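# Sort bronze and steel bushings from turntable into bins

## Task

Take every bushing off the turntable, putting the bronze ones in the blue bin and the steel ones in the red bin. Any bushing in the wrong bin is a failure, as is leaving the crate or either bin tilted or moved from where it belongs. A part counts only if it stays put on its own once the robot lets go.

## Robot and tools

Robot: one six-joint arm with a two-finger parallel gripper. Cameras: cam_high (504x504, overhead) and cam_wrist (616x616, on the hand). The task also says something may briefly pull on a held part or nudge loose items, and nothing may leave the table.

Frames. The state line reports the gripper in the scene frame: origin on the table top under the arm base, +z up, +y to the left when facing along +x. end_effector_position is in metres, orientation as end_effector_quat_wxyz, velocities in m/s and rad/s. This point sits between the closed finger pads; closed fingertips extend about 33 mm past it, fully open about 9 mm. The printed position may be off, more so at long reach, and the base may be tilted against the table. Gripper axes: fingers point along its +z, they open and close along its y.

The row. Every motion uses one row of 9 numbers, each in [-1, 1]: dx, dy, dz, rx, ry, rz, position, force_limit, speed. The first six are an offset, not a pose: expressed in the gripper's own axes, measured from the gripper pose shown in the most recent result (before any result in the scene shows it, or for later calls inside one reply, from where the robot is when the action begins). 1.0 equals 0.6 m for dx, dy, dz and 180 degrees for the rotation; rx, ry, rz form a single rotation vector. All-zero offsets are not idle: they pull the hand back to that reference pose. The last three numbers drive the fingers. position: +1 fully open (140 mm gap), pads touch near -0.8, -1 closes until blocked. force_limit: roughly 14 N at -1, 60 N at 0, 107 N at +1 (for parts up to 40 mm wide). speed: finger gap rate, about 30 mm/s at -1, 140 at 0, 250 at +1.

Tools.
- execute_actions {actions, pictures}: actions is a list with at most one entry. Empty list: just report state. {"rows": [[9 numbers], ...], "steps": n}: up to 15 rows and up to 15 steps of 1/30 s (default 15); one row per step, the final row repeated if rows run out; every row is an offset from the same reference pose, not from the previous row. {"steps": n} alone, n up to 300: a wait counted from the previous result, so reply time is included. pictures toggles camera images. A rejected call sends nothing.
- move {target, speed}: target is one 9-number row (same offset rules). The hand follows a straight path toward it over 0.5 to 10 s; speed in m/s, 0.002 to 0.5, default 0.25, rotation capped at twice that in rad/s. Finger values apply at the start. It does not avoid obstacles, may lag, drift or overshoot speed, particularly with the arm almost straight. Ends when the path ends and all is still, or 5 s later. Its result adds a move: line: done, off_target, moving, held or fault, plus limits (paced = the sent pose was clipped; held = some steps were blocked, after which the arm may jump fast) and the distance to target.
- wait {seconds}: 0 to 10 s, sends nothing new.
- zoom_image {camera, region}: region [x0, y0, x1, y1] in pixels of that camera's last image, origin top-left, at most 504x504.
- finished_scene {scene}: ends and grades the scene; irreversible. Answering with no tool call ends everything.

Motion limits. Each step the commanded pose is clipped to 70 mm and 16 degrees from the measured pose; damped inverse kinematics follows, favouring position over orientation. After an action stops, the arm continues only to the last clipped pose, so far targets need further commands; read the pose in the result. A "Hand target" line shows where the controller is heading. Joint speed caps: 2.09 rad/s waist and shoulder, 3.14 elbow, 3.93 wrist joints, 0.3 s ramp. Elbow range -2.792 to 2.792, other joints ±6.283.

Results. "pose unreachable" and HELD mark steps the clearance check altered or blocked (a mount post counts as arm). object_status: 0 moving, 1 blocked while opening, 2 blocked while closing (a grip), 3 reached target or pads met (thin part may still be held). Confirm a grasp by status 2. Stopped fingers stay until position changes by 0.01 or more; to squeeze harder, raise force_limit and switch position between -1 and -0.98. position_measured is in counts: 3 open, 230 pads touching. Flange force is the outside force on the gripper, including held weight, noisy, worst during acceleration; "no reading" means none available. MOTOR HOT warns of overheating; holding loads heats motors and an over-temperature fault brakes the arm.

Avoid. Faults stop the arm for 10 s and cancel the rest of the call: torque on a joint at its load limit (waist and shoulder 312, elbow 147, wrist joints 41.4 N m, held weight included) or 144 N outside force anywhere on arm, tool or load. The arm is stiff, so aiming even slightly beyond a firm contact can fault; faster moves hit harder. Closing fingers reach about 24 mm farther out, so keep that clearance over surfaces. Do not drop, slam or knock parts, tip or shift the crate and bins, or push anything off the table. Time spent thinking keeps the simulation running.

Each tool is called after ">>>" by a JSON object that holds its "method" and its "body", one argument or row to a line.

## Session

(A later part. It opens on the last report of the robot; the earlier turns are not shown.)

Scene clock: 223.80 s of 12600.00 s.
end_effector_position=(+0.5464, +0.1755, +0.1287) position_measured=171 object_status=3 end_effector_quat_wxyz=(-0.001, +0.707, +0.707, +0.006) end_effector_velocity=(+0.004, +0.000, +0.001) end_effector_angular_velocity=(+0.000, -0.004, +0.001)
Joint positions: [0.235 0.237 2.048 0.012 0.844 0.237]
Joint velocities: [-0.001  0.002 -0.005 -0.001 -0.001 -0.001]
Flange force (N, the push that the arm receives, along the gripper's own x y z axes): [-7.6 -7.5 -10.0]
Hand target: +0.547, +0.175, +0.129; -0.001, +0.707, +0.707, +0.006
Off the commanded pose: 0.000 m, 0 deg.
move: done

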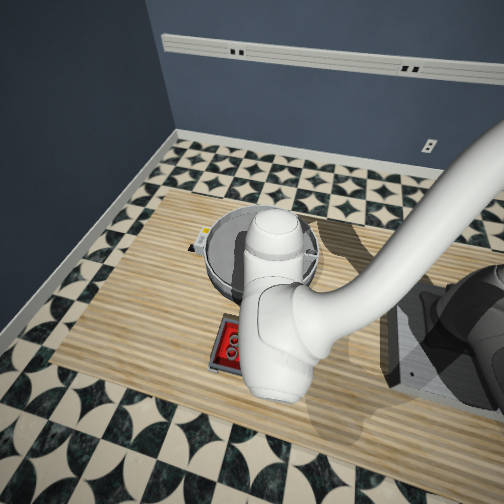

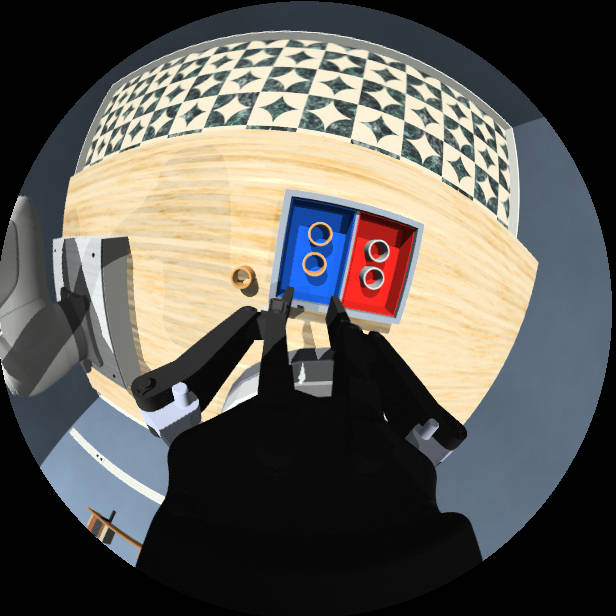

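>>> {"method": "move", "body": {
  "target": [0.053,-0.002,0.05,0,0,0,-0.33,-0.2,-0.6],
  "speed": 0.15
}}

>>> {"method": "zoom_image", "body": {
  "camera": "cam_wrist",
  "region": [220,190,400,370]
}}

Scene clock: 228.03 s of 12600.00 s.
end_effector_position=(+0.5453, +0.2076, +0.0990) position_measured=171 object_status=3 end_effector_quat_wxyz=(-0.001, +0.707, +0.707, +0.006) end_effector_velocity=(-0.000, +0.001, -0.001) end_effector_angular_velocity=(-0.001, +0.000, +0.000)
Joint positions: [0.289 0.286 2.051 0.012 0.79  0.291]
Joint velocities: [ 0.002  0.002  0.001 -0.001 -0.002  0.002]
Flange force (N, the push that the arm receives, along the gripper's own x y z axes): [-3.2 1.4 -2.2]
Hand target: +0.545, +0.208, +0.099; -0.001, +0.707, +0.707, +0.006
Off the commanded pose: 0.000 m, 0 deg.
move: done

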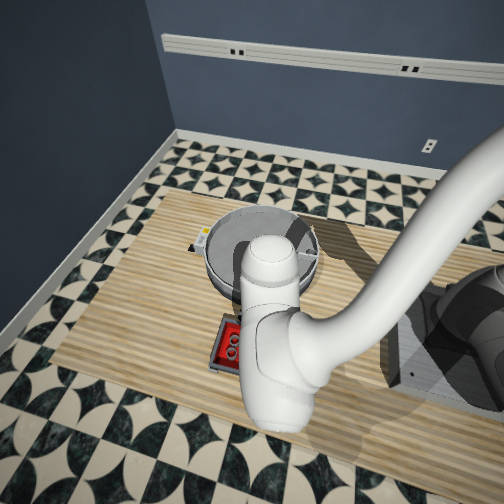

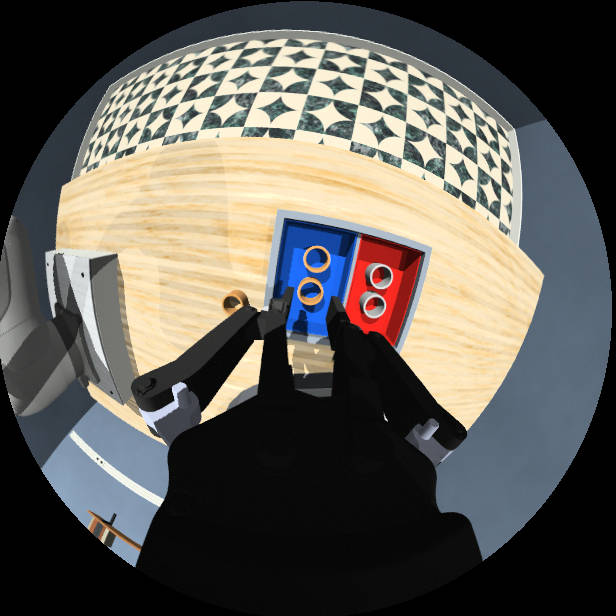

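Region (220, 190, 400, 370) of cam_wrist's 616x616 image, scaled by 2.800, with more detail than that image has.

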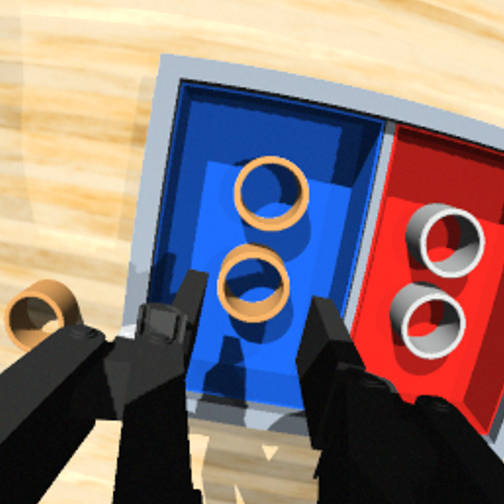

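>>> {"method": "move", "body": {
  "target": [0,0.002,0.065,0,0,0,-0.33,-0.2,-0.6],
  "speed": 0.06
}}

>>> {"method": "execute_actions", "body": {
  "actions": [
    {"rows":[[0,0,0,0,0,0,-1,-0.2,-0.6]],"steps":12}
  ],
  "pictures": false
}}

>>> {"method": "move", "body": {
  "target": [0.042,0.001,-0.001,0,0,0,-1,-0.2,-0.6],
  "speed": 0.03
}}

>>> {"method": "zoom_image", "body": {
  "camera": "cam_wrist",
  "region": [220,190,400,370]
}}

Scene clock: 230.93 s of 12600.00 s.
end_effector_position=(+0.5466, +0.2080, +0.0601) position_measured=171 object_status=3 end_effector_quat_wxyz=(-0.001, +0.707, +0.707, +0.006) end_effector_velocity=(+0.001, +0.000, -0.002) end_effector_angular_velocity=(+0.000, -0.002, +0.000)
Joint positions: [0.289 0.339 2.072 0.013 0.716 0.289]
Joint velocities: [ 0.     0.002  0.001 -0.    -0.006  0.   ]
Flange force (N, the push that the arm receives, along the gripper's own x y z axes): [-5.0 4.4 -3.6]
Hand target: +0.547, +0.208, +0.060; -0.001, +0.707, +0.707, +0.006
Off the commanded pose: 0.000 m, 0 deg.
move: done

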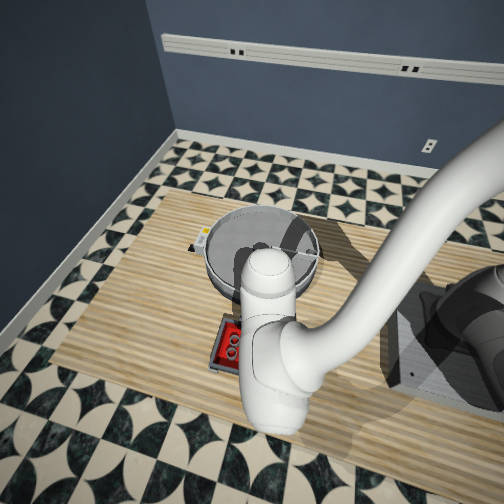

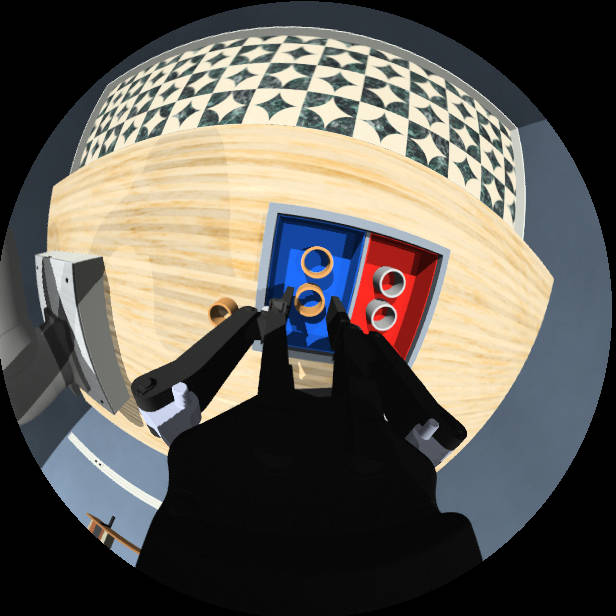

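Scene clock: 231.33 s of 12600.00 s.
end_effector_position=(+0.5466, +0.2081, +0.0601) position_measured=188 object_status=0 end_effector_quat_wxyz=(-0.001, +0.707, +0.707, +0.006) end_effector_velocity=(+0.001, +0.000, +0.000) end_effector_angular_velocity=(+0.001, -0.001, -0.001)
Joint positions: [0.289 0.339 2.072 0.013 0.716 0.289]
Joint velocities: [-0.    -0.    -0.001  0.001  0.     0.   ]
Flange force (N, the push that the arm receives, along the gripper's own x y z axes): [-4.6 -2.9 -24.8]
Hand target: +0.547, +0.208, +0.060; -0.001, +0.707, +0.707, +0.006
Off the commanded pose: 0.000 m, 0 deg.
Steps of this call (steps 1 to 12: all 12 steps of this action). Readings (end_effector_position | what the end effector reports):
1: (+0.5466, +0.2080, +0.0601) | position_measured=171 object_status=0
2: (+0.5466, +0.2080, +0.0601) | position_measured=174 object_status=0
4: (+0.5466, +0.2081, +0.0601) | position_measured=182 object_status=0
8: (+0.5466, +0.2081, +0.0601) | position_measured=188 object_status=0
12: the state above

Scene clock: 232.70 s of 12600.00 s.
end_effector_position=(+0.5472, +0.2332, +0.0610) position_measured=188 object_status=2 end_effector_quat_wxyz=(-0.001, +0.707, +0.707, +0.006) end_effector_velocity=(-0.000, +0.001, -0.000) end_effector_angular_velocity=(-0.000, +0.001, -0.001)
Joint positions: [0.33  0.35  2.053 0.013 0.724 0.33 ]
Joint velocities: [ 0.002  0.001 -0.001  0.     0.001  0.003]
Flange force (N, the push that the arm receives, along the gripper's own x y z axes): [-6.8 2.4 0.4]
Hand target: +0.547, +0.233, +0.061; -0.001, +0.707, +0.707, +0.006
Off the commanded pose: 0.000 m, 0 deg.
move: done

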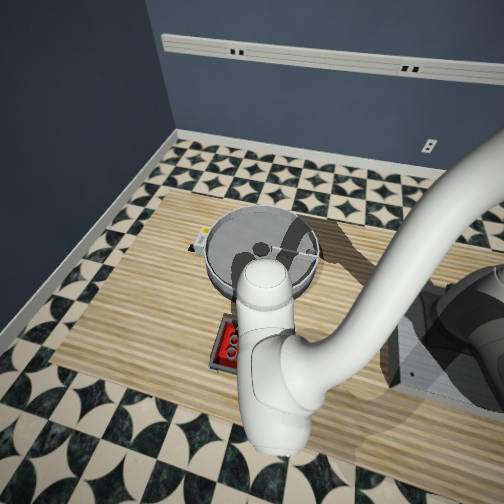

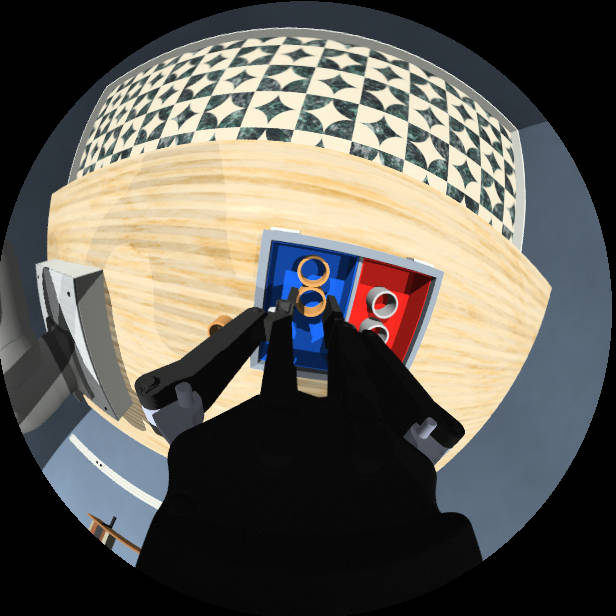

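Region (220, 190, 400, 370) of cam_wrist's 616x616 image, scaled by 2.800, with more detail than that image has.

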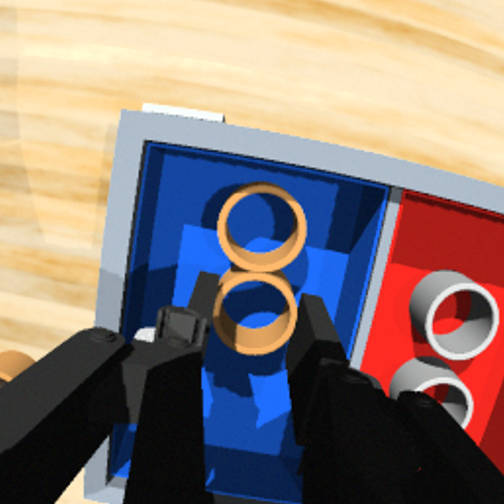

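>>> {"method": "execute_actions", "body": {
  "actions": [
    {"rows":[[-0.002,0,0.0005,0,0,0,-1,-0.2,-0.6],[-0.002,0,0.0005,0,0,0,-1,-0.2,-0.6],[-0.002,0,0.0005,0,0,0,-1,-0.2,-0.6],[-0.002,0,0.0005,0,0,0,-1,-0.2,-0.6],[-0.002,0,0.0005,0,0,0,-0.33,-0.2,-0.6]],"steps":12}
  ],
  "pictures": false
}}

>>> {"method": "move", "body": {
  "target": [0,0,-0.065,0,0,0,-0.33,-0.2,-0.6],
  "speed": 0.12
}}

>>> {"method": "move", "body": {
  "target": [-0.038,0.135,0,0,0,0,-0.33,-0.2,-0.6],
  "speed": 0.2
}}

>>> {"method": "zoom_image", "body": {
  "camera": "cam_wrist",
  "region": [220,190,400,370]
}}

Scene clock: 238.50 s of 12600.00 s.
end_effector_position=(+0.5472, +0.2320, +0.0606) position_measured=171 object_status=0 end_effector_quat_wxyz=(-0.001, +0.707, +0.707, +0.006) end_effector_velocity=(-0.001, -0.001, +0.000) end_effector_angular_velocity=(-0.001, +0.002, +0.001)
Joint positions: [0.328 0.35  2.054 0.013 0.724 0.329]
Joint velocities: [-0.001 -0.001  0.    -0.001  0.002 -0.002]
Flange force (N, the push that the arm receives, along the gripper's own x y z axes): [-2.3 2.2 -2.1]
Hand target: +0.547, +0.232, +0.061; -0.001, +0.707, +0.707, +0.006
Off the commanded pose: 0.000 m, 0 deg.
Steps of this call (steps 1 to 162: nothing new was sent; steps 163 to 174: all 12 steps of this action). Readings (end_effector_position | what the end effector reports):
163: (+0.5472, +0.2333, +0.0610) | position_measured=188 object_status=2
164: (+0.5473, +0.2332, +0.0610) | position_measured=188 object_status=2
166: (+0.5472, +0.2326, +0.0608) | position_measured=188 object_status=2
170: (+0.5472, +0.2321, +0.0606) | position_measured=177 object_status=0
174: the state above

Scene clock: 239.57 s of 12600.00 s.
end_effector_position=(+0.5470, +0.2316, +0.0996) position_measured=171 object_status=3 end_effector_quat_wxyz=(-0.001, +0.707, +0.707, +0.006) end_effector_velocity=(+0.001, +0.001, +0.002) end_effector_angular_velocity=(+0.001, -0.003, -0.001)
Joint positions: [0.327 0.299 2.031 0.012 0.797 0.329]
Joint velocities: [ 0.    -0.002 -0.002  0.     0.001  0.001]
Flange force (N, the push that the arm receives, along the gripper's own x y z axes): [-2.9 0.8 -2.3]
Hand target: +0.547, +0.232, +0.100; -0.001, +0.707, +0.707, +0.006
Off the commanded pose: 0.000 m, 0 deg.
move: done

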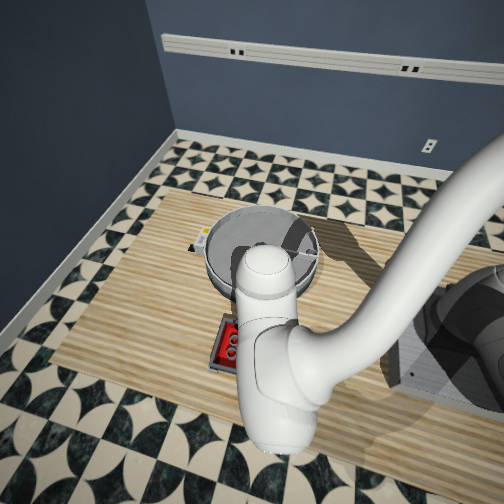

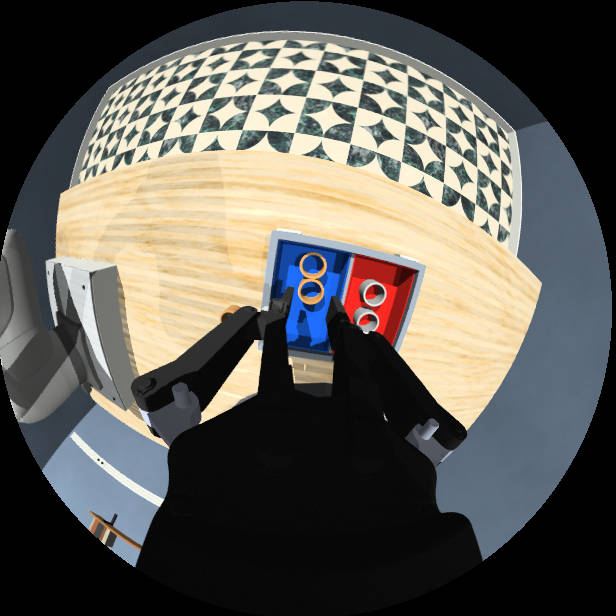

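Scene clock: 240.50 s of 12600.00 s.
end_effector_position=(+0.6279, +0.2086, +0.0997) position_measured=171 object_status=3 end_effector_quat_wxyz=(-0.001, +0.707, +0.707, +0.006) end_effector_velocity=(-0.000, -0.000, -0.001) end_effector_angular_velocity=(+0.000, +0.003, -0.000)
Joint positions: [0.254 0.386 1.899 0.012 0.843 0.256]
Joint velocities: [-0.001  0.002 -0.001  0.001  0.002 -0.001]
Flange force (N, the push that the arm receives, along the gripper's own x y z axes): [-3.2 1.6 -4.9]
Hand target: +0.628, +0.209, +0.100; -0.001, +0.707, +0.707, +0.006
Off the commanded pose: 0.000 m, 0 deg.
move: done

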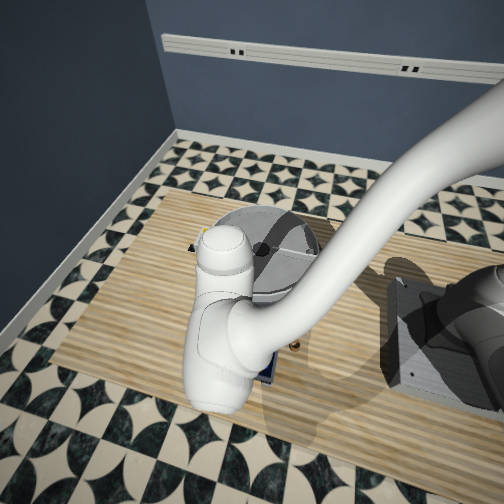

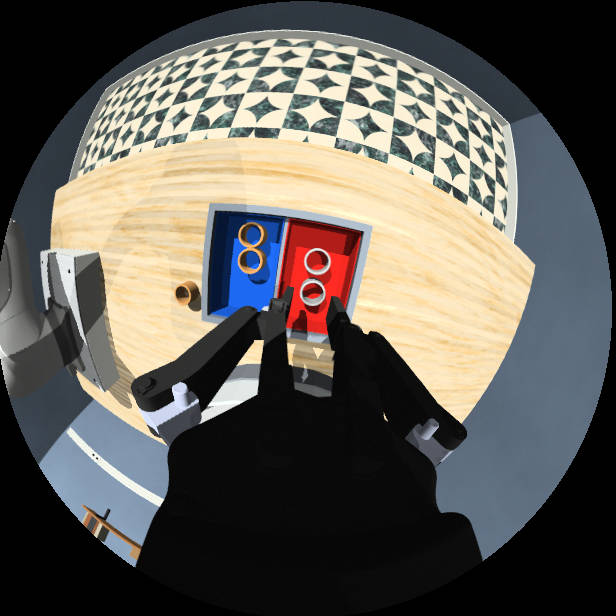

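Region (220, 190, 400, 370) of cam_wrist's 616x616 image, scaled by 2.800, with more detail than that image has.

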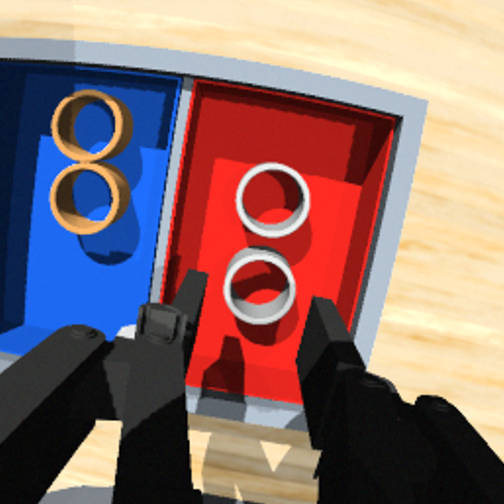

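>>> {"method": "move", "body": {
  "target": [0,0.006,0.065,0,0,0,-0.33,-0.2,-0.6],
  "speed": 0.06
}}

>>> {"method": "execute_actions", "body": {
  "actions": [
    {"rows":[[0,0,0,0,0,0,-1,-0.2,-0.6]],"steps":13}
  ],
  "pictures": false
}}

>>> {"method": "move", "body": {
  "target": [0.043,-0.001,-0.001,0,0,0,-1,-0.2,-0.6],
  "speed": 0.03
}}

>>> {"method": "zoom_image", "body": {
  "camera": "cam_wrist",
  "region": [220,190,400,370]
}}

Scene clock: 243.17 s of 12600.00 s.
end_effector_position=(+0.6317, +0.2090, +0.0608) position_measured=171 object_status=3 end_effector_quat_wxyz=(-0.001, +0.707, +0.707, +0.006) end_effector_velocity=(+0.002, +0.000, -0.001) end_effector_angular_velocity=(-0.000, -0.002, +0.000)
Joint positions: [0.253 0.436 1.913 0.013 0.778 0.254]
Joint velocities: [ 0.     0.002 -0.001 -0.001 -0.003  0.   ]
Flange force (N, the push that the arm receives, along the gripper's own x y z axes): [-5.9 -4.5 -7.9]
Hand target: +0.632, +0.209, +0.061; -0.001, +0.707, +0.707, +0.006
Off the commanded pose: 0.000 m, 0 deg.
move: done

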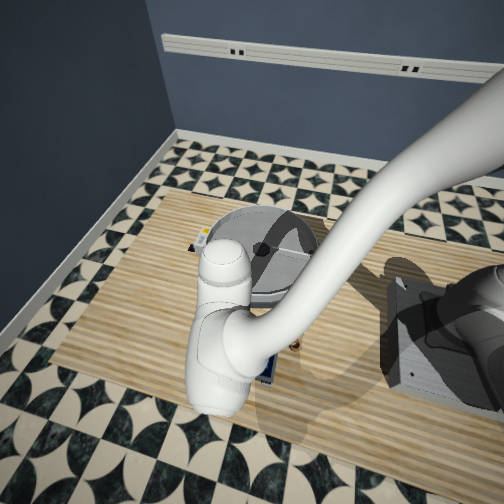

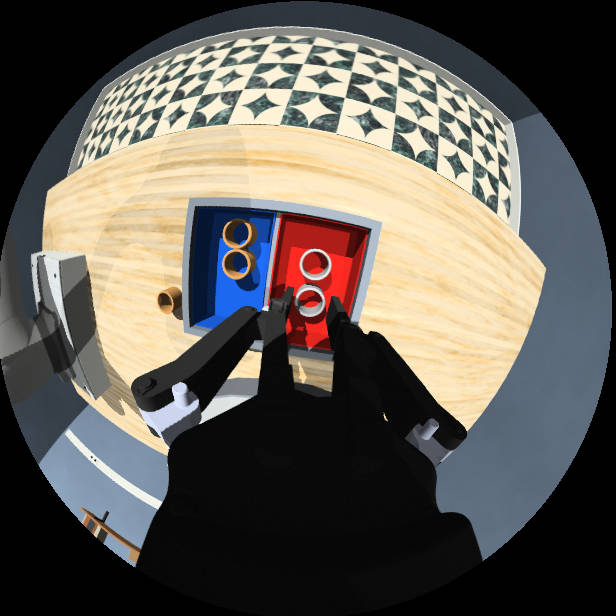

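Scene clock: 243.60 s of 12600.00 s.
end_effector_position=(+0.6317, +0.2090, +0.0608) position_measured=188 object_status=0 end_effector_quat_wxyz=(-0.001, +0.707, +0.707, +0.006) end_effector_velocity=(+0.001, +0.000, +0.000) end_effector_angular_velocity=(-0.000, -0.003, +0.001)
Joint positions: [0.253 0.437 1.913 0.013 0.778 0.254]
Joint velocities: [-0.     0.    -0.001 -0.001 -0.002  0.   ]
Flange force (N, the push that the arm receives, along the gripper's own x y z axes): [-2.1 1.8 -18.4]
Hand target: +0.632, +0.209, +0.061; -0.001, +0.707, +0.707, +0.006
Off the commanded pose: 0.000 m, 0 deg.
Steps of this call (steps 1 to 13: all 13 steps of this action). Readings (end_effector_position | what the end effector reports):
1: (+0.6317, +0.2090, +0.0608) | position_measured=171 object_status=0
2: (+0.6317, +0.2090, +0.0608) | position_measured=174 object_status=0
4: (+0.6317, +0.2090, +0.0608) | position_measured=182 object_status=0
8: (+0.6317, +0.2090, +0.0608) | position_measured=188 object_status=0
13: the state above

Scene clock: 245.00 s of 12600.00 s.
end_effector_position=(+0.6311, +0.2347, +0.0616) position_measured=188 object_status=2 end_effector_quat_wxyz=(-0.001, +0.707, +0.707, +0.006) end_effector_velocity=(+0.000, +0.001, +0.000) end_effector_angular_velocity=(+0.000, +0.000, -0.001)
Joint positions: [0.29  0.445 1.897 0.012 0.786 0.292]
Joint velocities: [ 0.002  0.001 -0.001  0.     0.001  0.002]
Flange force (N, the push that the arm receives, along the gripper's own x y z axes): [-0.7 1.6 -1.8]
Hand target: +0.631, +0.235, +0.062; -0.001, +0.707, +0.707, +0.006
Off the commanded pose: 0.000 m, 0 deg.
move: done

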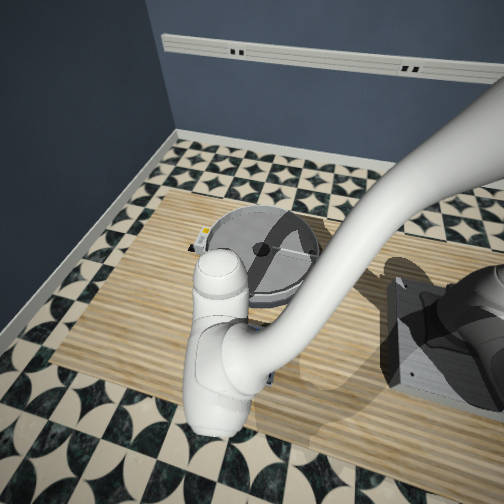

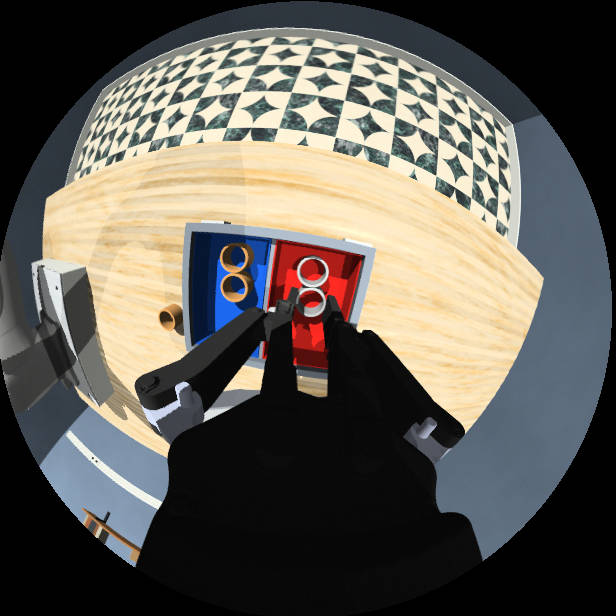

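Region (220, 190, 400, 370) of cam_wrist's 616x616 image, scaled by 2.800, with more detail than that image has.

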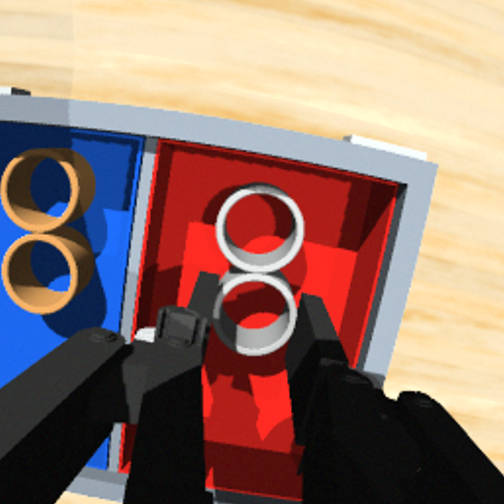

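>>> {"method": "execute_actions", "body": {
  "actions": [
    {"rows":[[-0.002,0,0.0003,0,0,0,-1,-0.2,-0.6],[-0.002,0,0.0003,0,0,0,-1,-0.2,-0.6],[-0.002,0,0.0003,0,0,0,-1,-0.2,-0.6],[-0.002,0,0.0003,0,0,0,-1,-0.2,-0.6],[-0.002,0,0.0003,0,0,0,-0.33,-0.2,-0.6]],"steps":12}
  ],
  "pictures": false
}}

>>> {"method": "move", "body": {
  "target": [0,0,-0.07,0,0,0,-0.33,-0.2,-0.6],
  "speed": 0.12
}}

>>> {"method": "move", "body": {
  "target": [-0.09,-0.31,0,0,0,0,-0.33,-0.2,-0.6],
  "speed": 0.3
}}

>>> {"method": "zoom_image", "body": {
  "camera": "cam_wrist",
  "region": [220,190,400,370]
}}

Scene clock: 247.47 s of 12600.00 s.
end_effector_position=(+0.6311, +0.2336, +0.0614) position_measured=171 object_status=0 end_effector_quat_wxyz=(-0.001, +0.707, +0.707, +0.006) end_effector_velocity=(+0.001, +0.000, +0.001) end_effector_angular_velocity=(+0.002, -0.003, -0.001)
Joint positions: [0.289 0.445 1.898 0.012 0.785 0.29 ]
Joint velocities: [-0.001 -0.    -0.001  0.001 -0.002 -0.   ]
Flange force (N, the push that the arm receives, along the gripper's own x y z axes): [-5.5 -2.3 -3.6]
Hand target: +0.631, +0.234, +0.061; -0.001, +0.707, +0.707, +0.006
Off the commanded pose: 0.000 m, 0 deg.
Steps of this call (steps 1 to 62: nothing new was sent; steps 63 to 74: all 12 steps of this action). Readings (end_effector_position | what the end effector reports):
63: (+0.6311, +0.2348, +0.0616) | position_measured=188 object_status=2
64: (+0.6311, +0.2347, +0.0616) | position_measured=188 object_status=2
66: (+0.6311, +0.2342, +0.0615) | position_measured=188 object_status=2
70: (+0.6311, +0.2337, +0.0614) | position_measured=177 object_status=0
74: the state above

Scene clock: 248.53 s of 12600.00 s.
end_effector_position=(+0.6309, +0.2331, +0.1033) position_measured=171 object_status=3 end_effector_quat_wxyz=(-0.001, +0.707, +0.707, +0.006) end_effector_velocity=(-0.001, -0.000, +0.001) end_effector_angular_velocity=(-0.000, +0.001, +0.001)
Joint positions: [0.288 0.396 1.875 0.011 0.857 0.291]
Joint velocities: [ 0.    -0.002  0.001 -0.     0.002 -0.   ]
Flange force (N, the push that the arm receives, along the gripper's own x y z axes): [-3.5 -2.5 -4.4]
Hand target: +0.631, +0.233, +0.103; -0.001, +0.707, +0.707, +0.006
Off the commanded pose: 0.000 m, 0 deg.
move: done

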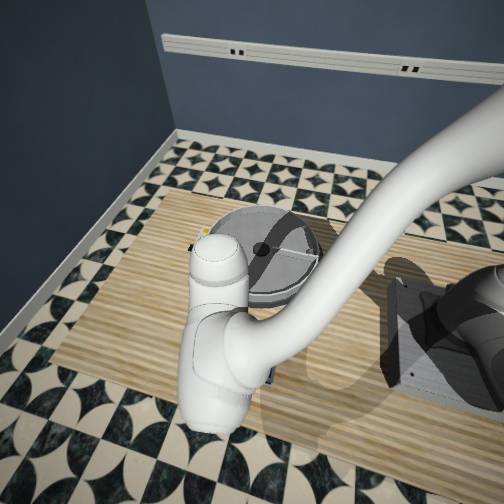

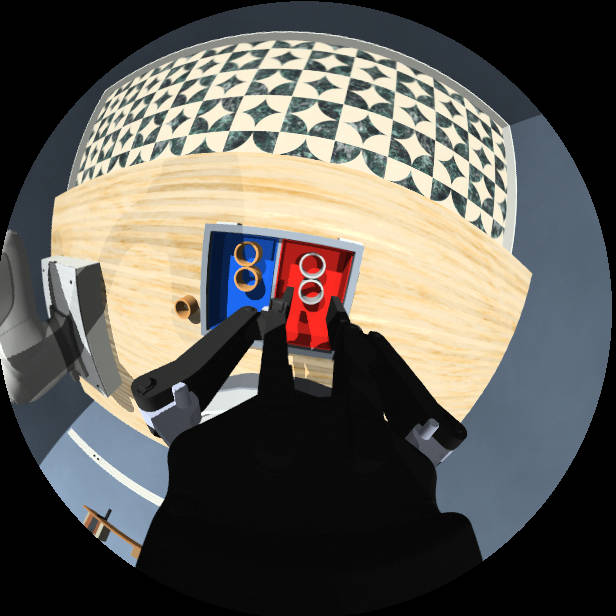

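Scene clock: 249.73 s of 12600.00 s.
end_effector_position=(+0.4450, +0.1793, +0.1020) position_measured=171 object_status=3 end_effector_quat_wxyz=(-0.001, +0.707, +0.707, +0.006) end_effector_velocity=(-0.001, -0.000, +0.000) end_effector_angular_velocity=(-0.000, +0.001, +0.000)
Joint positions: [0.295 0.142 2.238 0.013 0.749 0.295]
Joint velocities: [-0.    -0.002  0.002  0.     0.002 -0.001]
Flange force (N, the push that the arm receives, along the gripper's own x y z axes): [-5.7 -1.4 -6.8]
Hand target: +0.445, +0.179, +0.102; -0.001, +0.707, +0.707, +0.006
Off the commanded pose: 0.000 m, 0 deg.
move: done

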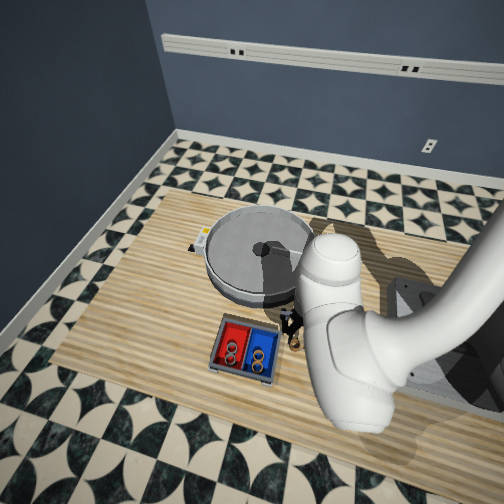

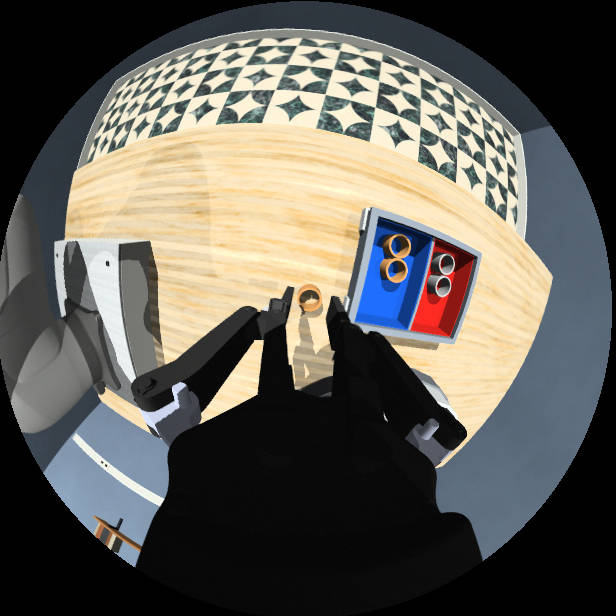

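Region (220, 190, 400, 370) of cam_wrist's 616x616 image, scaled by 2.800, with more detail than that image has.

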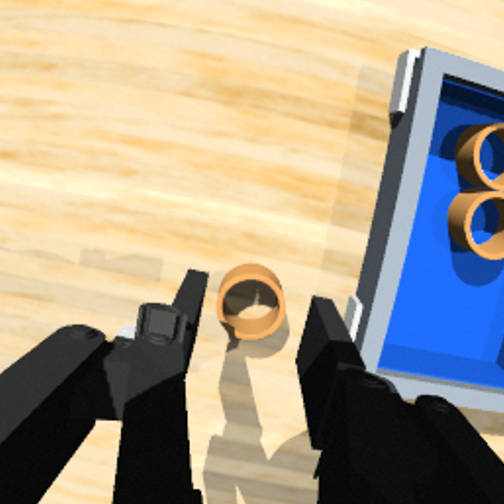

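>>> {"method": "move", "body": {
  "target": [-0.015,0.002,0.078,0,0,0,-0.33,-0.2,-0.6],
  "speed": 0.1
}}

>>> {"method": "zoom_image", "body": {
  "camera": "cam_wrist",
  "region": [240,240,380,380]
}}

Scene clock: 251.70 s of 12600.00 s.
end_effector_position=(+0.4464, +0.1708, +0.0551) position_measured=171 object_status=3 end_effector_quat_wxyz=(-0.001, +0.707, +0.707, +0.006) end_effector_velocity=(-0.001, -0.000, -0.002) end_effector_angular_velocity=(-0.000, +0.001, +0.001)
Joint positions: [0.277 0.214 2.273 0.015 0.642 0.275]
Joint velocities: [-0.     0.002  0.002  0.    -0.003 -0.001]
Flange force (N, the push that the arm receives, along the gripper's own x y z axes): [-9.0 1.1 -9.2]
Hand target: +0.446, +0.171, +0.055; -0.001, +0.707, +0.707, +0.006
Off the commanded pose: 0.000 m, 0 deg.
move: done

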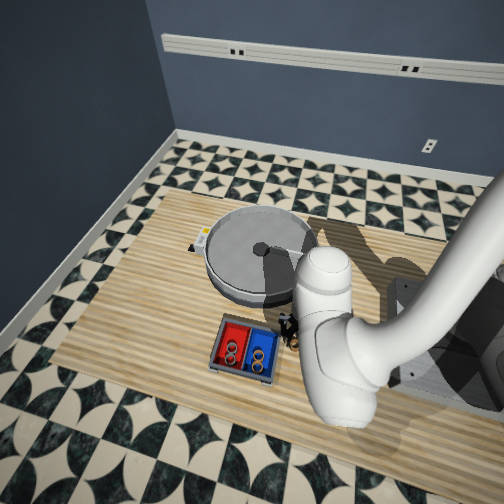

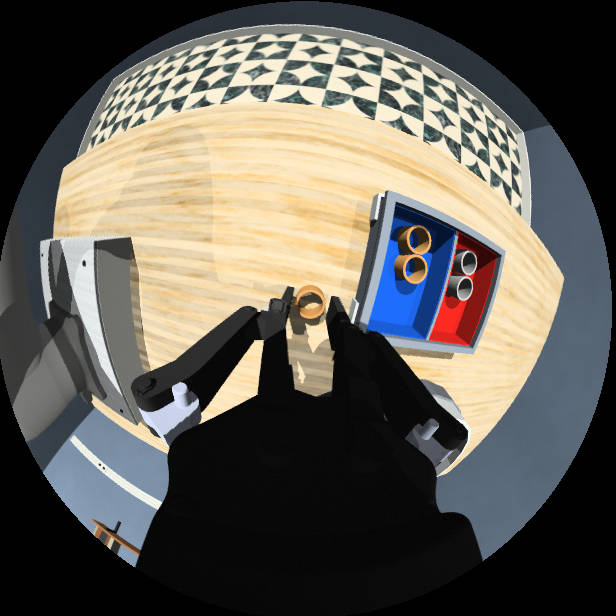

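Region (240, 240, 380, 380) of cam_wrist's 616x616 image, scaled by 3.600, with more detail than that image has.

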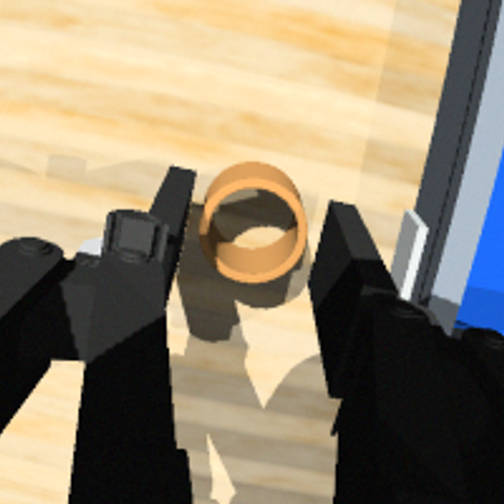

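>>> {"method": "execute_actions", "body": {
  "actions": [
    {"rows":[[-0.002,0,0,0,0,0,-0.33,-0.2,-0.6],[-0.002,0,0,0,0,0,-0.33,-0.2,-0.6],[-0.002,0,0,0,0,0,-0.33,-0.2,-0.6],[-0.002,0,0,0,0,0,-1,-0.2,-0.6]],"steps":15}
  ],
  "pictures": false
}}

>>> {"method": "move", "body": {
  "target": [0,0,-0.115,0,0,0,-1,-0.2,-0.6],
  "speed": 0.18
}}

>>> {"method": "move", "body": {
  "target": [0.039,0.17,0,0,0,0,-1,-0.2,-0.6],
  "speed": 0.25
}}

>>> {"method": "zoom_image", "body": {
  "camera": "cam_wrist",
  "region": [220,190,400,370]
}}

Scene clock: 254.70 s of 12600.00 s.
end_effector_position=(+0.4464, +0.1696, +0.0551) position_measured=188 object_status=0 end_effector_quat_wxyz=(-0.001, +0.707, +0.707, +0.006) end_effector_velocity=(-0.000, -0.000, -0.000) end_effector_angular_velocity=(+0.000, +0.001, -0.001)
Joint positions: [0.274 0.213 2.273 0.015 0.641 0.272]
Joint velocities: [-0.001 -0.     0.     0.001  0.001  0.   ]
Flange force (N, the push that the arm receives, along the gripper's own x y z axes): [-3.1 0.3 -16.0]
Hand target: +0.446, +0.170, +0.055; -0.001, +0.707, +0.707, +0.006
Off the commanded pose: 0.000 m, 0 deg.
Steps of this call (steps 1 to 75: nothing new was sent; steps 76 to 90: all 15 steps of this action). Readings (end_effector_position | what the end effector reports):
76: (+0.4464, +0.1707, +0.0550) | position_measured=171 object_status=3
77: (+0.4464, +0.1704, +0.0550) | position_measured=171 object_status=3
79: (+0.4464, +0.1700, +0.0550) | position_measured=171 object_status=0
83: (+0.4464, +0.1697, +0.0551) | position_measured=185 object_status=0
90: the state above

Scene clock: 255.80 s of 12600.00 s.
end_effector_position=(+0.4461, +0.1689, +0.1241) position_measured=188 object_status=2 end_effector_quat_wxyz=(-0.001, +0.707, +0.707, +0.006) end_effector_velocity=(-0.000, -0.000, +0.002) end_effector_angular_velocity=(-0.000, +0.001, +0.000)
Joint positions: [0.273 0.106 2.225 0.012 0.798 0.274]
Joint velocities: [-0.    -0.002 -0.001 -0.     0.005 -0.001]
Flange force (N, the push that the arm receives, along the gripper's own x y z axes): [-2.5 -5.4 -6.6]
Hand target: +0.446, +0.169, +0.124; -0.001, +0.707, +0.707, +0.006
Off the commanded pose: 0.000 m, 0 deg.
move: done

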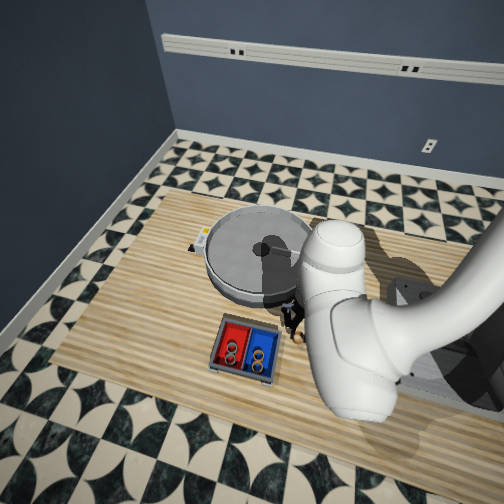

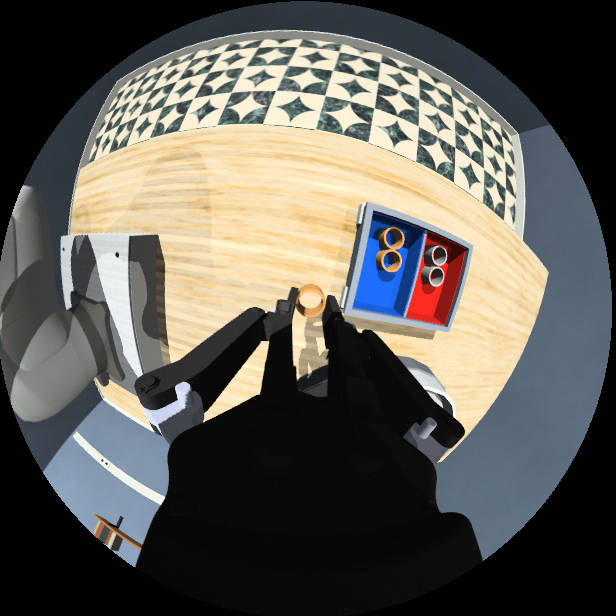

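Scene clock: 256.73 s of 12600.00 s.
end_effector_position=(+0.5479, +0.1921, +0.1247) position_measured=188 object_status=2 end_effector_quat_wxyz=(-0.001, +0.707, +0.707, +0.006) end_effector_velocity=(+0.002, +0.001, +0.000) end_effector_angular_velocity=(+0.001, -0.000, -0.001)
Joint positions: [0.262 0.251 2.038 0.012 0.839 0.264]
Joint velocities: [ 0.     0.002 -0.003  0.001  0.001  0.   ]
Flange force (N, the push that the arm receives, along the gripper's own x y z axes): [-3.6 -0.3 -0.4]
Hand target: +0.548, +0.192, +0.125; -0.001, +0.707, +0.707, +0.006
Off the commanded pose: 0.000 m, 0 deg.
move: done

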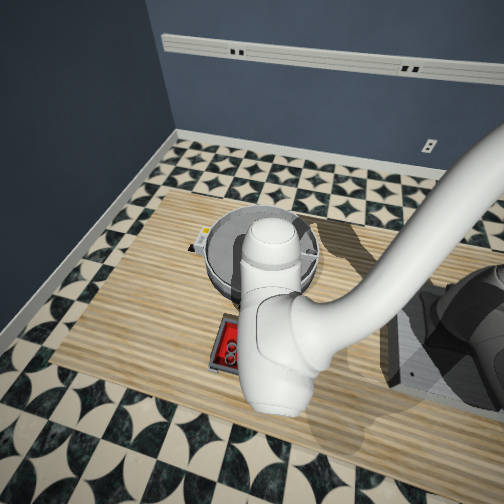

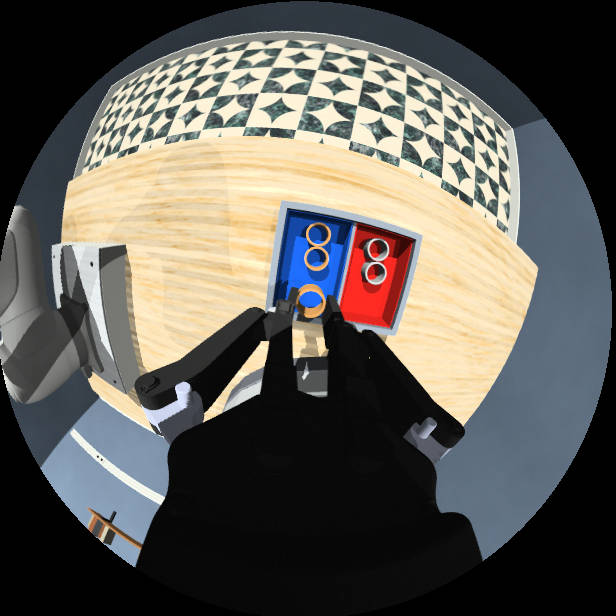

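Region (220, 190, 400, 370) of cam_wrist's 616x616 image, scaled by 2.800, with more detail than that image has.

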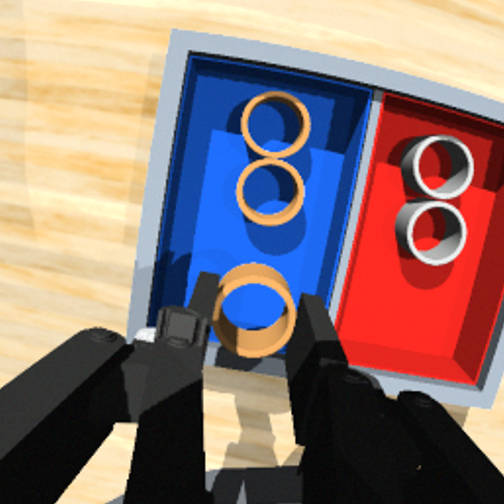

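>>> {"method": "move", "body": {
  "target": [0.002,0,0.04,0,0,0,-1,-0.2,-0.6],
  "speed": 0.04
}}

>>> {"method": "zoom_image", "body": {
  "camera": "cam_wrist",
  "region": [220,190,400,370]
}}

Scene clock: 258.37 s of 12600.00 s.
end_effector_position=(+0.5481, +0.1936, +0.1009) position_measured=188 object_status=2 end_effector_quat_wxyz=(-0.001, +0.707, +0.707, +0.006) end_effector_velocity=(+0.001, +0.000, -0.001) end_effector_angular_velocity=(+0.000, -0.001, +0.000)
Joint positions: [0.265 0.281 2.054 0.013 0.793 0.266]
Joint velocities: [ 0.     0.002 -0.     0.    -0.003  0.   ]
Flange force (N, the push that the arm receives, along the gripper's own x y z axes): [-3.8 1.6 -3.1]
Hand target: +0.548, +0.194, +0.101; -0.001, +0.707, +0.707, +0.006
Off the commanded pose: 0.000 m, 0 deg.
move: done

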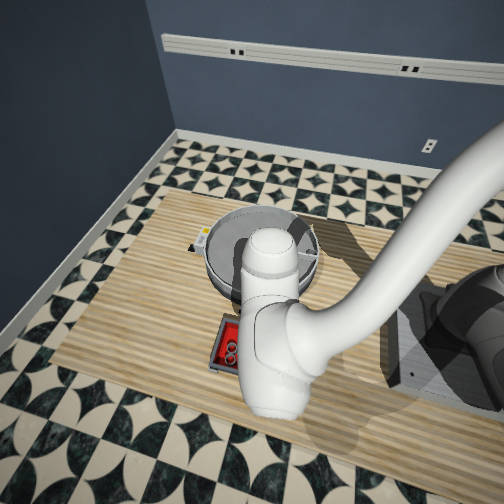

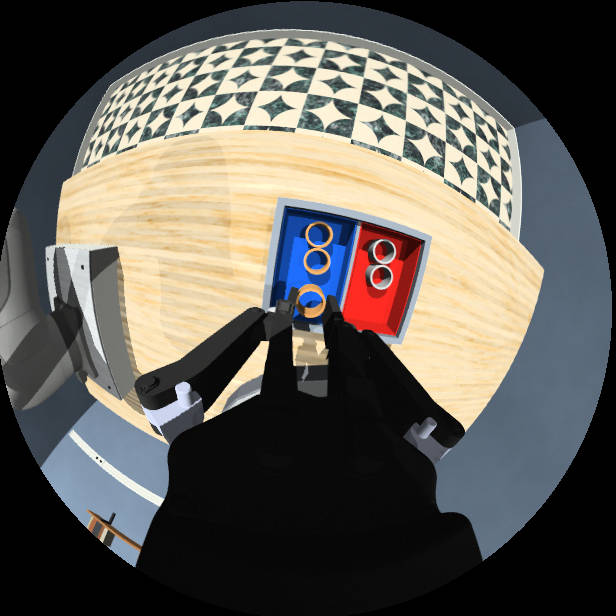

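Region (220, 190, 400, 370) of cam_wrist's 616x616 image, scaled by 2.800, with more detail than that image has.

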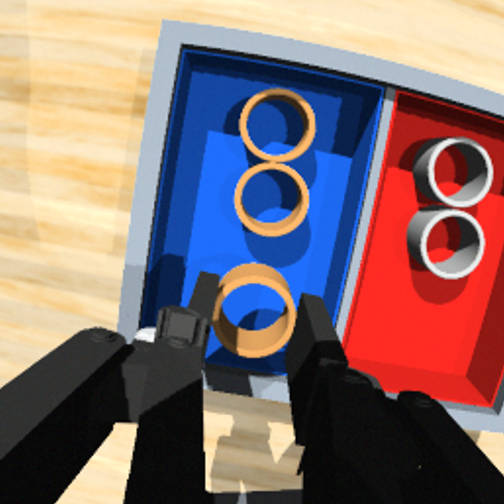

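>>> {"method": "move", "body": {
  "target": [0,0,0.064,0,0,0,-1,-0.2,-0.6],
  "speed": 0.04
}}

Scene clock: 260.80 s of 12600.00 s.
end_effector_position=(+0.5482, +0.1940, +0.0626) position_measured=188 object_status=2 end_effector_quat_wxyz=(-0.001, +0.707, +0.707, +0.006) end_effector_velocity=(-0.000, -0.000, -0.002) end_effector_angular_velocity=(-0.001, +0.001, +0.000)
Joint positions: [0.265 0.332 2.077 0.014 0.719 0.265]
Joint velocities: [ 0.     0.002  0.001 -0.001 -0.003  0.   ]
Flange force (N, the push that the arm receives, along the gripper's own x y z axes): [-4.7 8.7 2.7]
Hand target: +0.548, +0.194, +0.062; -0.001, +0.707, +0.707, +0.006
Off the commanded pose: 0.000 m, 0 deg.
move: done

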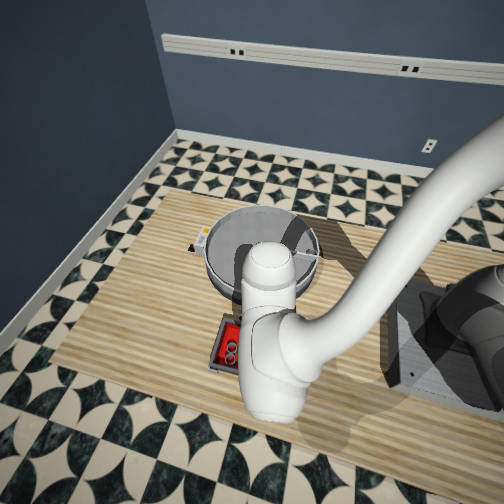

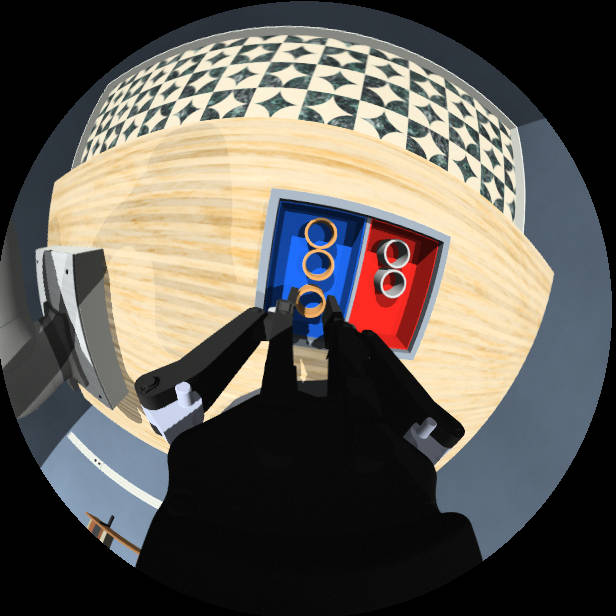

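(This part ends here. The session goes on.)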